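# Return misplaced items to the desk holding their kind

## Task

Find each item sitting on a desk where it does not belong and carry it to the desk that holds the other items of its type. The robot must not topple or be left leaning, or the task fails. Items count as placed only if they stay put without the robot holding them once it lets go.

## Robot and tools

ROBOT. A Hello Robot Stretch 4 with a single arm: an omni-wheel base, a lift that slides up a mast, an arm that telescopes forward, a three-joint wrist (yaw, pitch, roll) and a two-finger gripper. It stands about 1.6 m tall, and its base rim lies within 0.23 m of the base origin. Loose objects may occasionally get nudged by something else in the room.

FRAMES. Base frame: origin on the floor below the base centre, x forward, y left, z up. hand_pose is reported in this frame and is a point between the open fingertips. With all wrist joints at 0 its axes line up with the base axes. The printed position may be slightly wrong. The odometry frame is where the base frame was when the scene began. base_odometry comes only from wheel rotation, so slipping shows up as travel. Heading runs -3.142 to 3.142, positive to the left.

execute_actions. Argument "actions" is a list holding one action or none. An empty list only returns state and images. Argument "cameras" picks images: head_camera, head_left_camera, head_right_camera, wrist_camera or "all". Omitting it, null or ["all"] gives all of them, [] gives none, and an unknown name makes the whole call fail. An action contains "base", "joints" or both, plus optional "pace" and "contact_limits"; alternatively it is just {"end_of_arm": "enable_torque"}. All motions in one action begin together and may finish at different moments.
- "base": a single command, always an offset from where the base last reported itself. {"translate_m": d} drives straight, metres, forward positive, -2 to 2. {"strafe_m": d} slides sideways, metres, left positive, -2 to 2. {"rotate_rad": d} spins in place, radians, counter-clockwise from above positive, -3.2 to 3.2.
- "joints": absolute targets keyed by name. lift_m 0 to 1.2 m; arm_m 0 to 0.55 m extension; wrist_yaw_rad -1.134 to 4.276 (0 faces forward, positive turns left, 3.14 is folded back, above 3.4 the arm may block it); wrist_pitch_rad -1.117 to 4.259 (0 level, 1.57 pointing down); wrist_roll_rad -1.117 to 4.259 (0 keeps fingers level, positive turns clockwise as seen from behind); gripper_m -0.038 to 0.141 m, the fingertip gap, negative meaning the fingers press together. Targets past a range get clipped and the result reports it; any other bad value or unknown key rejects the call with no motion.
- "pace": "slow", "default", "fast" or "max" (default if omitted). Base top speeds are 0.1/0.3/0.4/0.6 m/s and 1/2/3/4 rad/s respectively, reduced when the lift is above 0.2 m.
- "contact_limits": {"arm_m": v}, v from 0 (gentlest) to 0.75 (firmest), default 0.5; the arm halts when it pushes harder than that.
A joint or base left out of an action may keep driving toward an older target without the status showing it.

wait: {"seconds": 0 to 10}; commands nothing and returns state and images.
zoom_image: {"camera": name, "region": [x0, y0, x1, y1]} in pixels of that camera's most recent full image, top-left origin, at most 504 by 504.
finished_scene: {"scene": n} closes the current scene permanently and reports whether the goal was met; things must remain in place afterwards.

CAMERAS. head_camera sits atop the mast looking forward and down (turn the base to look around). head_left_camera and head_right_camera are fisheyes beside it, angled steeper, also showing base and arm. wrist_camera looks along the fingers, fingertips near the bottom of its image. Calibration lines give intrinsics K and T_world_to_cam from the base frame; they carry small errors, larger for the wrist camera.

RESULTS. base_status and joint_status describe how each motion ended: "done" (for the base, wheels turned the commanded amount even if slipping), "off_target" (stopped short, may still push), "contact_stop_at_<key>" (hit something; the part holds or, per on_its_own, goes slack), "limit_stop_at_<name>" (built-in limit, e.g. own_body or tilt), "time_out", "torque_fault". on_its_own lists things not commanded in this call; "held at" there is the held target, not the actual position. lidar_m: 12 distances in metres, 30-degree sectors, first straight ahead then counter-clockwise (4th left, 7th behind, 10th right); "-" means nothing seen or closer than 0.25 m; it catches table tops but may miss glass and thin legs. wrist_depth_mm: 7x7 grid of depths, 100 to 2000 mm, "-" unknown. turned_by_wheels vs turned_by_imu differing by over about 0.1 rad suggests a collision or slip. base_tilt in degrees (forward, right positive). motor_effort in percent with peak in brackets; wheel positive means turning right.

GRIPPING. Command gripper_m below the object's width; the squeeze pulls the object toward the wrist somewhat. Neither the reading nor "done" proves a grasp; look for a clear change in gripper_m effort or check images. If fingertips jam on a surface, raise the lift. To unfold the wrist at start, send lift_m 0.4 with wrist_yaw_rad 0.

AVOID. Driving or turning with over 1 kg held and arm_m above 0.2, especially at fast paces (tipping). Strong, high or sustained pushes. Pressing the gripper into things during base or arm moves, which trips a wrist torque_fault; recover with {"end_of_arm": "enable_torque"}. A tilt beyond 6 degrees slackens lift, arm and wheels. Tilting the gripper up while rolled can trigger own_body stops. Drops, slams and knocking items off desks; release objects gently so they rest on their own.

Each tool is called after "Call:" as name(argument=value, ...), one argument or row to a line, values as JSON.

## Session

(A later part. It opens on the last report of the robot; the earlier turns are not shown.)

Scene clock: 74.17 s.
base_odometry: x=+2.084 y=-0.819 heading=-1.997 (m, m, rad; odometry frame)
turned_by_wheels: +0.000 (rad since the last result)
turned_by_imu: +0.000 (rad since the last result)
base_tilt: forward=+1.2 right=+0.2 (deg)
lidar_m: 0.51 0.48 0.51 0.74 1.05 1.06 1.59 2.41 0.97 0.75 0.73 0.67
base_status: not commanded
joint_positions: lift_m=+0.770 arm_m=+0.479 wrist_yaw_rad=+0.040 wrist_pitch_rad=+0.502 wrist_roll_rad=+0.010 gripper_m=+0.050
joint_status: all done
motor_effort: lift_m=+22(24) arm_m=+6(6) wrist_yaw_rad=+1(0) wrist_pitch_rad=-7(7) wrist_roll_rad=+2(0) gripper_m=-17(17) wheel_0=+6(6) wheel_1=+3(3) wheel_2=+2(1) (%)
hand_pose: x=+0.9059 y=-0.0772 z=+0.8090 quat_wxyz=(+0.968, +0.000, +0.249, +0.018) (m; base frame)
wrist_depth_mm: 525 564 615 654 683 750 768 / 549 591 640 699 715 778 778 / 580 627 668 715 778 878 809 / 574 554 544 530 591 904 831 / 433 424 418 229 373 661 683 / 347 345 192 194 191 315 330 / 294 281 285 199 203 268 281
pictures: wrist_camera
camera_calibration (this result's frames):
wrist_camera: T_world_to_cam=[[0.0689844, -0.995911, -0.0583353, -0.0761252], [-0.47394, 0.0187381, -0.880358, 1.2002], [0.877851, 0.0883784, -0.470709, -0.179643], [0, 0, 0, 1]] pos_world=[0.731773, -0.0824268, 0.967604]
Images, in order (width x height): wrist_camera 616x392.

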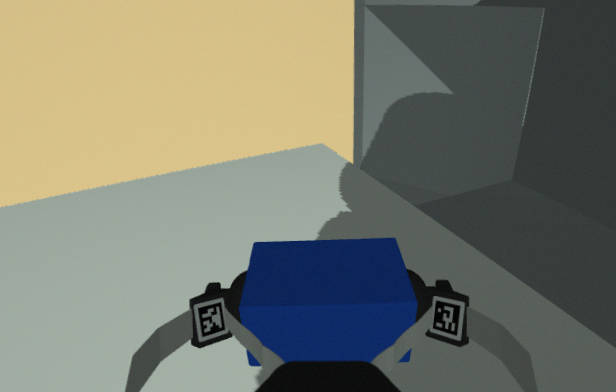

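Call:
execute_actions(
  actions=[
    {"base":{"rotate_rad":0.6},"joints":{"lift_m":0.83,"arm_m":0.0},"pace":"default"},
  ],
  cameras=["head_camera"],
)

Call:
execute_actions(
  actions=[
    {"base":{"translate_m":-1.95},"pace":"max"},
  ],
  cameras=[],
)

Call:
execute_actions(
  actions=[
    {"base":{"rotate_rad":1.397},"joints":{"lift_m":0.45},"pace":"fast"},
  ],
  cameras=["head_right_camera","wrist_camera"],
)

Scene clock: 80.57 s.
base_odometry: x=+2.084 y=-0.819 heading=-1.398 (m, m, rad; odometry frame)
turned_by_wheels: +0.599 (rad since the last result)
turned_by_imu: +0.606 (rad since the last result)
base_tilt: forward=+1.1 right=+0.2 (deg)
lidar_m: 0.48 0.51 0.80 1.06 1.12 1.81 2.41 0.91 0.75 0.75 0.62 0.48
base_status: done
joint_positions: lift_m=+0.830 arm_m=+0.001 wrist_yaw_rad=+0.040 wrist_pitch_rad=+0.503 wrist_roll_rad=+0.010 gripper_m=+0.050
joint_status: all done
motor_effort: lift_m=+23(23) arm_m=-6(5) wrist_yaw_rad=-1(4) wrist_pitch_rad=-8(8) wrist_roll_rad=+2(2) gripper_m=-17(18) wheel_0=-4(14) wheel_1=-3(9) wheel_2=-1(8) (%)
hand_pose: x=+0.4281 y=-0.0773 z=+0.8689 quat_wxyz=(+0.968, +0.000, +0.249, +0.018) (m; base frame)
wrist_depth_mm: 1138 1060 1025 946 917 878 831 / 1182 1138 1078 1025 960 917 878 / 1229 976 960 931 917 878 866 / 707 691 676 654 654 634 621 / 539 512 496 229 466 462 492 / 436 430 192 194 191 397 402 / 1182 377 362 200 204 338 349
pictures: head_camera
Images, in order (width x height): head_camera 420x560.

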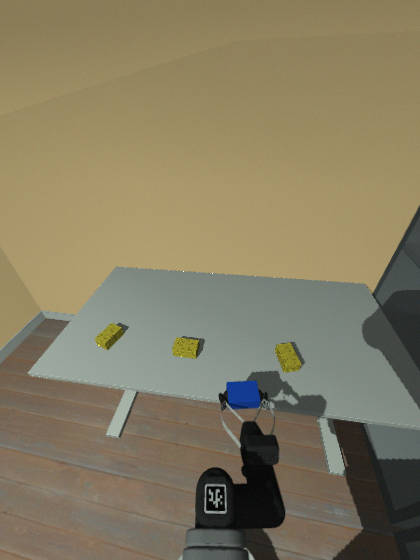

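Scene clock: 86.80 s.
base_odometry: x=+1.750 y=+1.102 heading=-1.399 (m, m, rad; odometry frame)
turned_by_wheels: -0.001 (rad since the last result)
turned_by_imu: +0.004 (rad since the last result)
base_tilt: forward=+1.1 right=+0.2 (deg)
lidar_m: 2.41 1.66 1.33 1.28 0.59 0.50 0.51 0.58 0.92 2.64 0.62 0.75
base_status: done
joint_positions: lift_m=+0.830 arm_m=+0.001 wrist_yaw_rad=+0.040 wrist_pitch_rad=+0.503 wrist_roll_rad=+0.010 gripper_m=+0.050
joint_status: not commanded
motor_effort: lift_m=+23(23) arm_m=-6(6) wrist_yaw_rad=-1(0) wrist_pitch_rad=-8(8) wrist_roll_rad=-1(1) gripper_m=-16(13) wheel_0=-5(9) wheel_1=-5(10) wheel_2=+2(15) (%)
hand_pose: x=+0.4281 y=-0.0773 z=+0.8689 quat_wxyz=(+0.968, +0.000, +0.249, +0.018) (m; base frame)
wrist_depth_mm: - - - - - - 917 / - - - - - 1708 917 / - - - - - 1863 946 / - - - - - 1921 991 / 1756 1756 1618 229 1499 1576 1060 / 1430 1430 193 194 191 1182 1118 / 1229 1160 1138 199 203 1138 1042
pictures: none
No camera images: the call's "cameras" was empty. Leave "cameras" out to get every camera's image.

Scene clock: 88.83 s.
base_odometry: x=+1.750 y=+1.102 heading=-0.003 (m, m, rad; odometry frame)
turned_by_wheels: +1.396 (rad since the last result)
turned_by_imu: +1.408 (rad since the last result)
base_tilt: forward=+1.1 right=+0.2 (deg)
lidar_m: 1.34 0.71 0.50 0.52 0.53 0.76 2.00 0.60 0.63 1.69 1.89 1.40
base_status: done
joint_positions: lift_m=+0.450 arm_m=+0.001 wrist_yaw_rad=+0.040 wrist_pitch_rad=+0.503 wrist_roll_rad=+0.010 gripper_m=+0.050
joint_status: all done
motor_effort: lift_m=+15(18) arm_m=-6(6) wrist_yaw_rad=+0(0) wrist_pitch_rad=-7(8) wrist_roll_rad=-1(1) gripper_m=-19(16) wheel_0=-7(12) wheel_1=-3(10) wheel_2=-2(10) (%)
hand_pose: x=+0.4281 y=-0.0772 z=+0.4896 quat_wxyz=(+0.968, +0.000, +0.249, +0.018) (m; base frame)
wrist_depth_mm: 798 1138 1661 1661 1756 1618 1618 / 820 1138 1182 1756 1756 1756 1708 / 820 1160 1205 1708 1808 1808 1756 / 820 1138 1308 1366 1366 1336 1308 / 809 1042 1118 229 976 1042 1025 / 788 891 191 195 192 820 842 / 741 741 741 200 203 699 732
pictures: head_right_camera, wrist_camera
camera_calibration (this result's frames):
wrist_camera: T_world_to_cam=[[0.0691039, -0.995902, -0.0583455, -0.0618113], [-0.474143, 0.01867, -0.88025, 0.692569], [0.877732, 0.0884928, -0.47091, 0.0895843], [0, 0, 0, 1]] pos_world=[0.254017, -0.0824158, 0.648213]
Images, in order (width x height): head_right_camera 420x672, wrist_camera 616x392.

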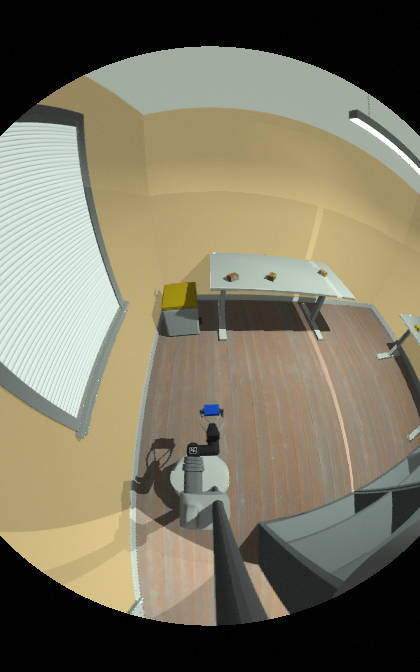

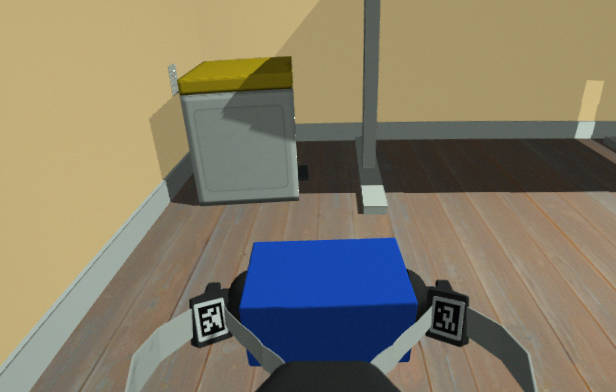

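Call:
execute_actions(
  actions=[
    {"base":{"translate_m":-1.4},"pace":"max"},
  ],
  cameras=[],
)

Call:
execute_actions(
  actions=[
    {"base":{"rotate_rad":-1.56},"pace":"fast"},
  ],
  cameras=["head_camera"],
)

Call:
execute_actions(
  actions=[
    {"base":{"translate_m":1.75},"joints":{"lift_m":1.03},"pace":"max"},
  ],
  cameras=["head_camera","wrist_camera"],
)

Scene clock: 96.63 s.
base_odometry: x=+0.350 y=+1.106 heading=-0.003 (m, m, rad; odometry frame)
turned_by_wheels: -0.001 (rad since the last result)
turned_by_imu: +0.004 (rad since the last result)
base_tilt: forward=+1.1 right=+0.2 (deg)
lidar_m: 2.05 0.74 0.54 0.49 0.48 0.72 1.21 1.28 1.72 1.97 0.70 0.66
base_status: done
joint_positions: lift_m=+0.450 arm_m=+0.001 wrist_yaw_rad=+0.040 wrist_pitch_rad=+0.503 wrist_roll_rad=+0.010 gripper_m=+0.050
joint_status: not commanded
motor_effort: lift_m=+15(15) arm_m=-6(7) wrist_yaw_rad=-2(0) wrist_pitch_rad=-8(7) wrist_roll_rad=+0(0) gripper_m=-18(19) wheel_0=-5(12) wheel_1=-1(11) wheel_2=-3(17) (%)
hand_pose: x=+0.4281 y=-0.0772 z=+0.4896 quat_wxyz=(+0.968, +0.000, +0.249, +0.018) (m; base frame)
wrist_depth_mm: 778 1098 - - - - 559 / 798 1118 - - - - 580 / 798 1118 1756 1983 1863 1808 559 / 809 1118 1430 1397 1366 1281 559 / 809 1025 1078 229 976 976 569 / 788 891 193 194 191 676 574 / 732 732 741 199 203 707 554
pictures: none
No camera images: the call's "cameras" was empty. Leave "cameras" out to get every camera's image.

Scene clock: 98.37 s.
base_odometry: x=+0.350 y=+1.106 heading=-1.563 (m, m, rad; odometry frame)
turned_by_wheels: -1.559 (rad since the last result)
turned_by_imu: -1.571 (rad since the last result)
base_tilt: forward=+1.1 right=+0.2 (deg)
lidar_m: 1.97 0.71 0.67 2.03 0.73 0.54 0.49 0.46 0.72 1.21 1.27 1.72
base_status: done
joint_positions: lift_m=+0.450 arm_m=+0.001 wrist_yaw_rad=+0.040 wrist_pitch_rad=+0.503 wrist_roll_rad=+0.010 gripper_m=+0.050
joint_status: not commanded
motor_effort: lift_m=+15(15) arm_m=-6(6) wrist_yaw_rad=+0(2) wrist_pitch_rad=-8(7) wrist_roll_rad=+0(1) gripper_m=-18(20) wheel_0=+4(14) wheel_1=+3(11) wheel_2=+1(9) (%)
hand_pose: x=+0.4281 y=-0.0773 z=+0.4895 quat_wxyz=(+0.968, +0.000, +0.249, +0.018) (m; base frame)
wrist_depth_mm: 768 1042 1863 - - - 1808 / 768 1078 1863 - - - 1808 / 768 1060 1756 1863 1863 1808 1618 / 778 1078 1397 1397 1397 1336 1281 / 768 1025 1098 229 976 1078 1025 / 759 904 192 194 191 820 842 / 741 732 750 199 203 707 732
pictures: head_camera
Images, in order (width x height): head_camera 420x560.

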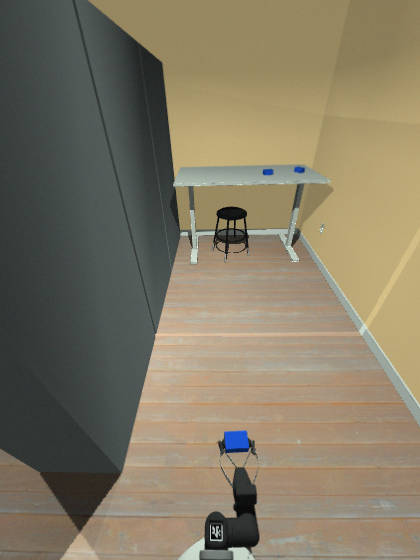

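Scene clock: 103.20 s.
base_odometry: x=+0.365 y=-0.644 heading=-1.562 (m, m, rad; odometry frame)
turned_by_wheels: +0.001 (rad since the last result)
turned_by_imu: +0.000 (rad since the last result)
base_tilt: forward=+1.1 right=+0.1 (deg)
lidar_m: 0.66 0.69 0.52 0.49 0.53 0.72 2.26 1.74 1.27 1.22 0.98 0.69
base_status: done
joint_positions: lift_m=+1.030 arm_m=+0.001 wrist_yaw_rad=+0.040 wrist_pitch_rad=+0.502 wrist_roll_rad=+0.010 gripper_m=+0.050
joint_status: all done
motor_effort: lift_m=+22(21) arm_m=-6(6) wrist_yaw_rad=+1(0) wrist_pitch_rad=-7(9) wrist_roll_rad=+1(1) gripper_m=-16(15) wheel_0=+3(18) wheel_1=+3(10) wheel_2=+3(14) (%)
hand_pose: x=+0.4281 y=-0.0772 z=+1.0690 quat_wxyz=(+0.968, +0.000, +0.249, +0.018) (m; base frame)
wrist_depth_mm: 778 1078 1138 1098 1098 1078 1078 / 768 1098 1182 1160 1160 1138 1118 / 788 931 854 831 798 798 707 / 683 634 615 603 585 574 564 / 535 530 521 229 492 1430 1430 / 778 1078 191 194 191 1537 1499 / 768 917 1160 199 203 1138 1336
pictures: head_camera, wrist_camera
camera_calibration (this result's frames):
wrist_camera: T_world_to_cam=[[0.0689751, -0.995911, -0.0583373, -0.0279911], [-0.473981, 0.0187402, -0.880336, 1.20265], [0.87783, 0.088372, -0.47075, 0.36225], [0, 0, 0, 1]] pos_world=[0.253971, -0.0824274, 1.22763]
Images, in order (width x height): head_camera 420x560, wrist_camera 616x392.

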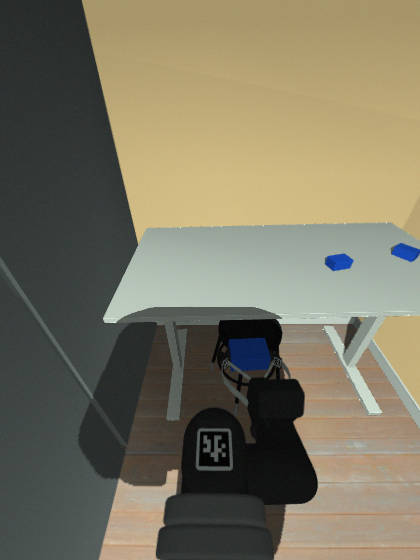

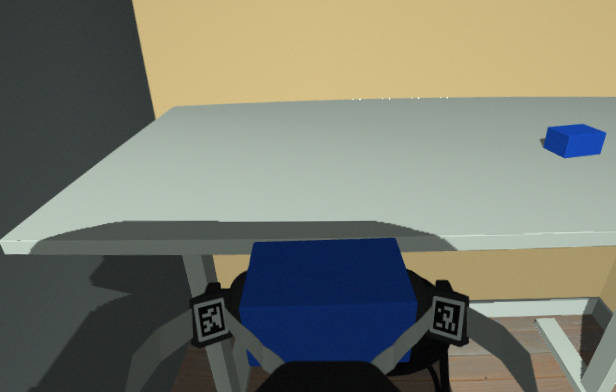

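Call:
execute_actions(
  actions=[
    {"joints":{"lift_m":0.97,"arm_m":0.42},"pace":"fast"},
  ],
  cameras=[],
)

Call:
execute_actions(
  actions=[
    {"joints":{"lift_m":0.938},"pace":"slow"},
  ],
  cameras=["wrist_camera"],
)

Scene clock: 107.80 s.
base_odometry: x=+0.365 y=-0.644 heading=-1.562 (m, m, rad; odometry frame)
turned_by_wheels: +0.000 (rad since the last result)
turned_by_imu: +0.002 (rad since the last result)
base_tilt: forward=+1.0 right=+0.2 (deg)
lidar_m: 0.66 0.70 0.51 0.49 0.53 0.72 2.22 1.76 1.26 1.21 0.98 0.68
base_status: not commanded
joint_positions: lift_m=+0.970 arm_m=+0.419 wrist_yaw_rad=+0.040 wrist_pitch_rad=+0.502 wrist_roll_rad=+0.010 gripper_m=+0.050
joint_status: all done
motor_effort: lift_m=+15(18) arm_m=+6(7) wrist_yaw_rad=+1(0) wrist_pitch_rad=-6(8) wrist_roll_rad=-1(0) gripper_m=-19(16) wheel_0=+4(4) wheel_1=+3(3) wheel_2=+3(3) (%)
hand_pose: x=+0.8459 y=-0.0772 z=+1.0096 quat_wxyz=(+0.968, +0.000, +0.249, +0.018) (m; base frame)
wrist_depth_mm: 741 750 750 732 723 723 715 / 788 809 798 788 768 768 750 / 741 691 668 647 634 621 603 / 500 484 477 469 459 449 445 / 379 377 375 228 330 351 345 / 306 306 192 194 191 277 285 / 258 247 250 199 203 236 245
pictures: none
No camera images: the call's "cameras" was empty. Leave "cameras" out to get every camera's image.

Scene clock: 108.90 s.
base_odometry: x=+0.365 y=-0.644 heading=-1.562 (m, m, rad; odometry frame)
turned_by_wheels: +0.000 (rad since the last result)
turned_by_imu: +0.000 (rad since the last result)
base_tilt: forward=+1.1 right=+0.2 (deg)
lidar_m: 0.66 0.68 0.52 0.49 0.52 0.72 2.23 1.77 1.28 1.20 1.02 0.70
base_status: not commanded
joint_positions: lift_m=+0.938 arm_m=+0.419 wrist_yaw_rad=+0.040 wrist_pitch_rad=+0.502 wrist_roll_rad=+0.010 gripper_m=+0.050
joint_status: all done
motor_effort: lift_m=+14(12) arm_m=+6(7) wrist_yaw_rad=-1(1) wrist_pitch_rad=-7(7) wrist_roll_rad=+0(0) gripper_m=-17(15) wheel_0=+3(4) wheel_1=+3(3) wheel_2=+3(2) (%)
hand_pose: x=+0.8459 y=-0.0772 z=+0.9777 quat_wxyz=(+0.968, +0.000, +0.249, +0.018) (m; base frame)
wrist_depth_mm: 750 759 750 741 732 715 715 / 788 788 778 768 768 750 750 / 615 597 569 554 535 525 521 / 424 418 404 399 392 384 379 / 325 322 317 229 278 300 297 / 260 260 191 195 191 236 242 / 221 211 213 199 204 202 210
pictures: wrist_camera
camera_calibration (this result's frames):
wrist_camera: T_world_to_cam=[[0.0691271, -0.995901, -0.0583358, -0.0622313], [-0.473934, 0.0186715, -0.880362, 1.32025], [0.877843, 0.0885042, -0.470701, -0.0475911], [0, 0, 0, 1]] pos_world=[0.671789, -0.0824152, 1.13626]
Images, in order (width x height): wrist_camera 616x392.

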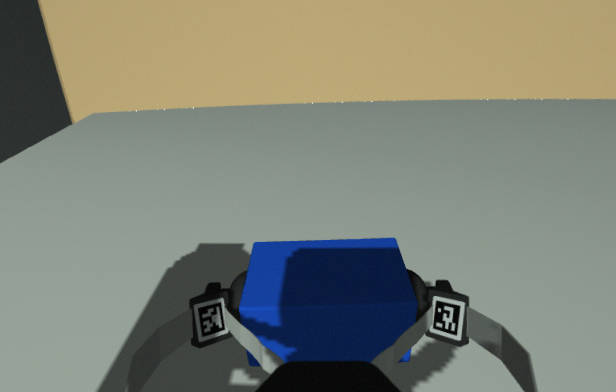

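Call:
execute_actions(
  actions=[
    {"joints":{"gripper_m":0.12}},
  ],
  cameras=[],
)

Call:
execute_actions(
  actions=[
    {"joints":{"lift_m":1.0,"arm_m":0.3},"pace":"fast"},
  ],
  cameras=["wrist_camera","head_right_camera"],
)

Scene clock: 113.27 s.
base_odometry: x=+0.365 y=-0.644 heading=-1.562 (m, m, rad; odometry frame)
turned_by_wheels: +0.000 (rad since the last result)
turned_by_imu: +0.002 (rad since the last result)
base_tilt: forward=+1.1 right=+0.2 (deg)
lidar_m: 0.64 0.67 0.51 0.48 0.50 0.73 2.24 1.76 1.27 1.21 0.99 0.67
base_status: not commanded
joint_positions: lift_m=+0.938 arm_m=+0.419 wrist_yaw_rad=+0.040 wrist_pitch_rad=+0.502 wrist_roll_rad=+0.010 gripper_m=+0.120
joint_status: all done
motor_effort: lift_m=+15(14) arm_m=+6(7) wrist_yaw_rad=-1(2) wrist_pitch_rad=-6(7) wrist_roll_rad=-1(1) gripper_m=-1(16) wheel_0=+3(4) wheel_1=+3(3) wheel_2=+3(2) (%)
hand_pose: x=+0.8460 y=-0.0772 z=+0.9777 quat_wxyz=(+0.968, +0.000, +0.249, +0.018) (m; base frame)
wrist_depth_mm: 741 741 741 732 732 723 715 / 778 809 778 768 759 750 741 / 627 603 569 554 535 525 525 / 424 415 407 399 394 387 377 / 325 322 315 236 282 300 296 / 262 260 201 204 202 206 243 / 220 218 217 186 212 206 208
pictures: none
No camera images: the call's "cameras" was empty. Leave "cameras" out to get every camera's image.

Scene clock: 114.43 s.
base_odometry: x=+0.365 y=-0.644 heading=-1.562 (m, m, rad; odometry frame)
turned_by_wheels: +0.000 (rad since the last result)
turned_by_imu: +0.000 (rad since the last result)
base_tilt: forward=+1.1 right=+0.2 (deg)
lidar_m: 0.65 0.68 0.52 0.48 0.51 0.73 2.23 1.75 1.27 1.20 0.99 0.70
base_status: not commanded
joint_positions: lift_m=+1.000 arm_m=+0.301 wrist_yaw_rad=+0.040 wrist_pitch_rad=+0.502 wrist_roll_rad=+0.010 gripper_m=+0.120
joint_status: all done
motor_effort: lift_m=+23(21) arm_m=-6(8) wrist_yaw_rad=+1(2) wrist_pitch_rad=-6(6) wrist_roll_rad=+1(1) gripper_m=+1(1) wheel_0=+4(3) wheel_1=+3(3) wheel_2=+3(3) (%)
hand_pose: x=+0.7282 y=-0.0773 z=+1.0390 quat_wxyz=(+0.968, +0.000, +0.248, +0.018) (m; base frame)
wrist_depth_mm: 778 866 866 842 820 820 809 / 788 917 917 891 878 866 866 / 788 798 768 732 715 699 699 / 569 549 544 535 521 512 500 / 433 427 421 342 389 399 394 / 347 347 211 340 336 206 322 / 294 290 290 220 282 276 278
pictures: head_right_camera, wrist_camera
camera_calibration (this result's frames):
wrist_camera: T_world_to_cam=[[0.0688429, -0.995921, -0.0583293, -0.0503859], [-0.47373, 0.018821, -0.880469, 1.31844], [0.877975, 0.0882464, -0.470502, 0.0843674], [0, 0, 0, 1]] pos_world=[0.55398, -0.0824398, 1.1976]
Images, in order (width x height): head_right_camera 420x672, wrist_camera 616x392.

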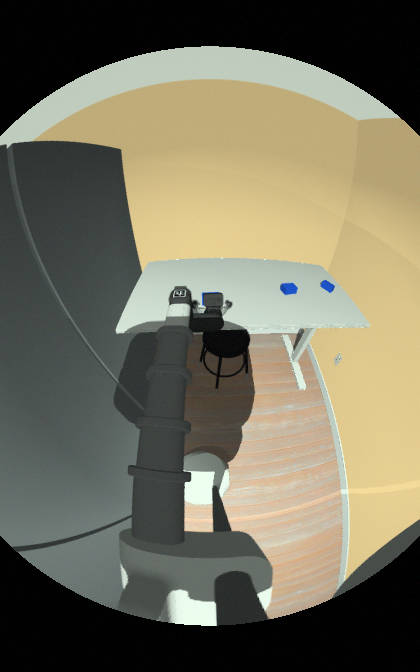

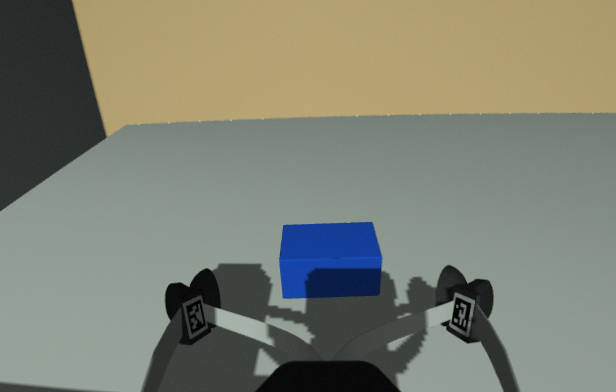

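Call:
finished_scene(
  scene=2,
)

The scene is finished: the task was done.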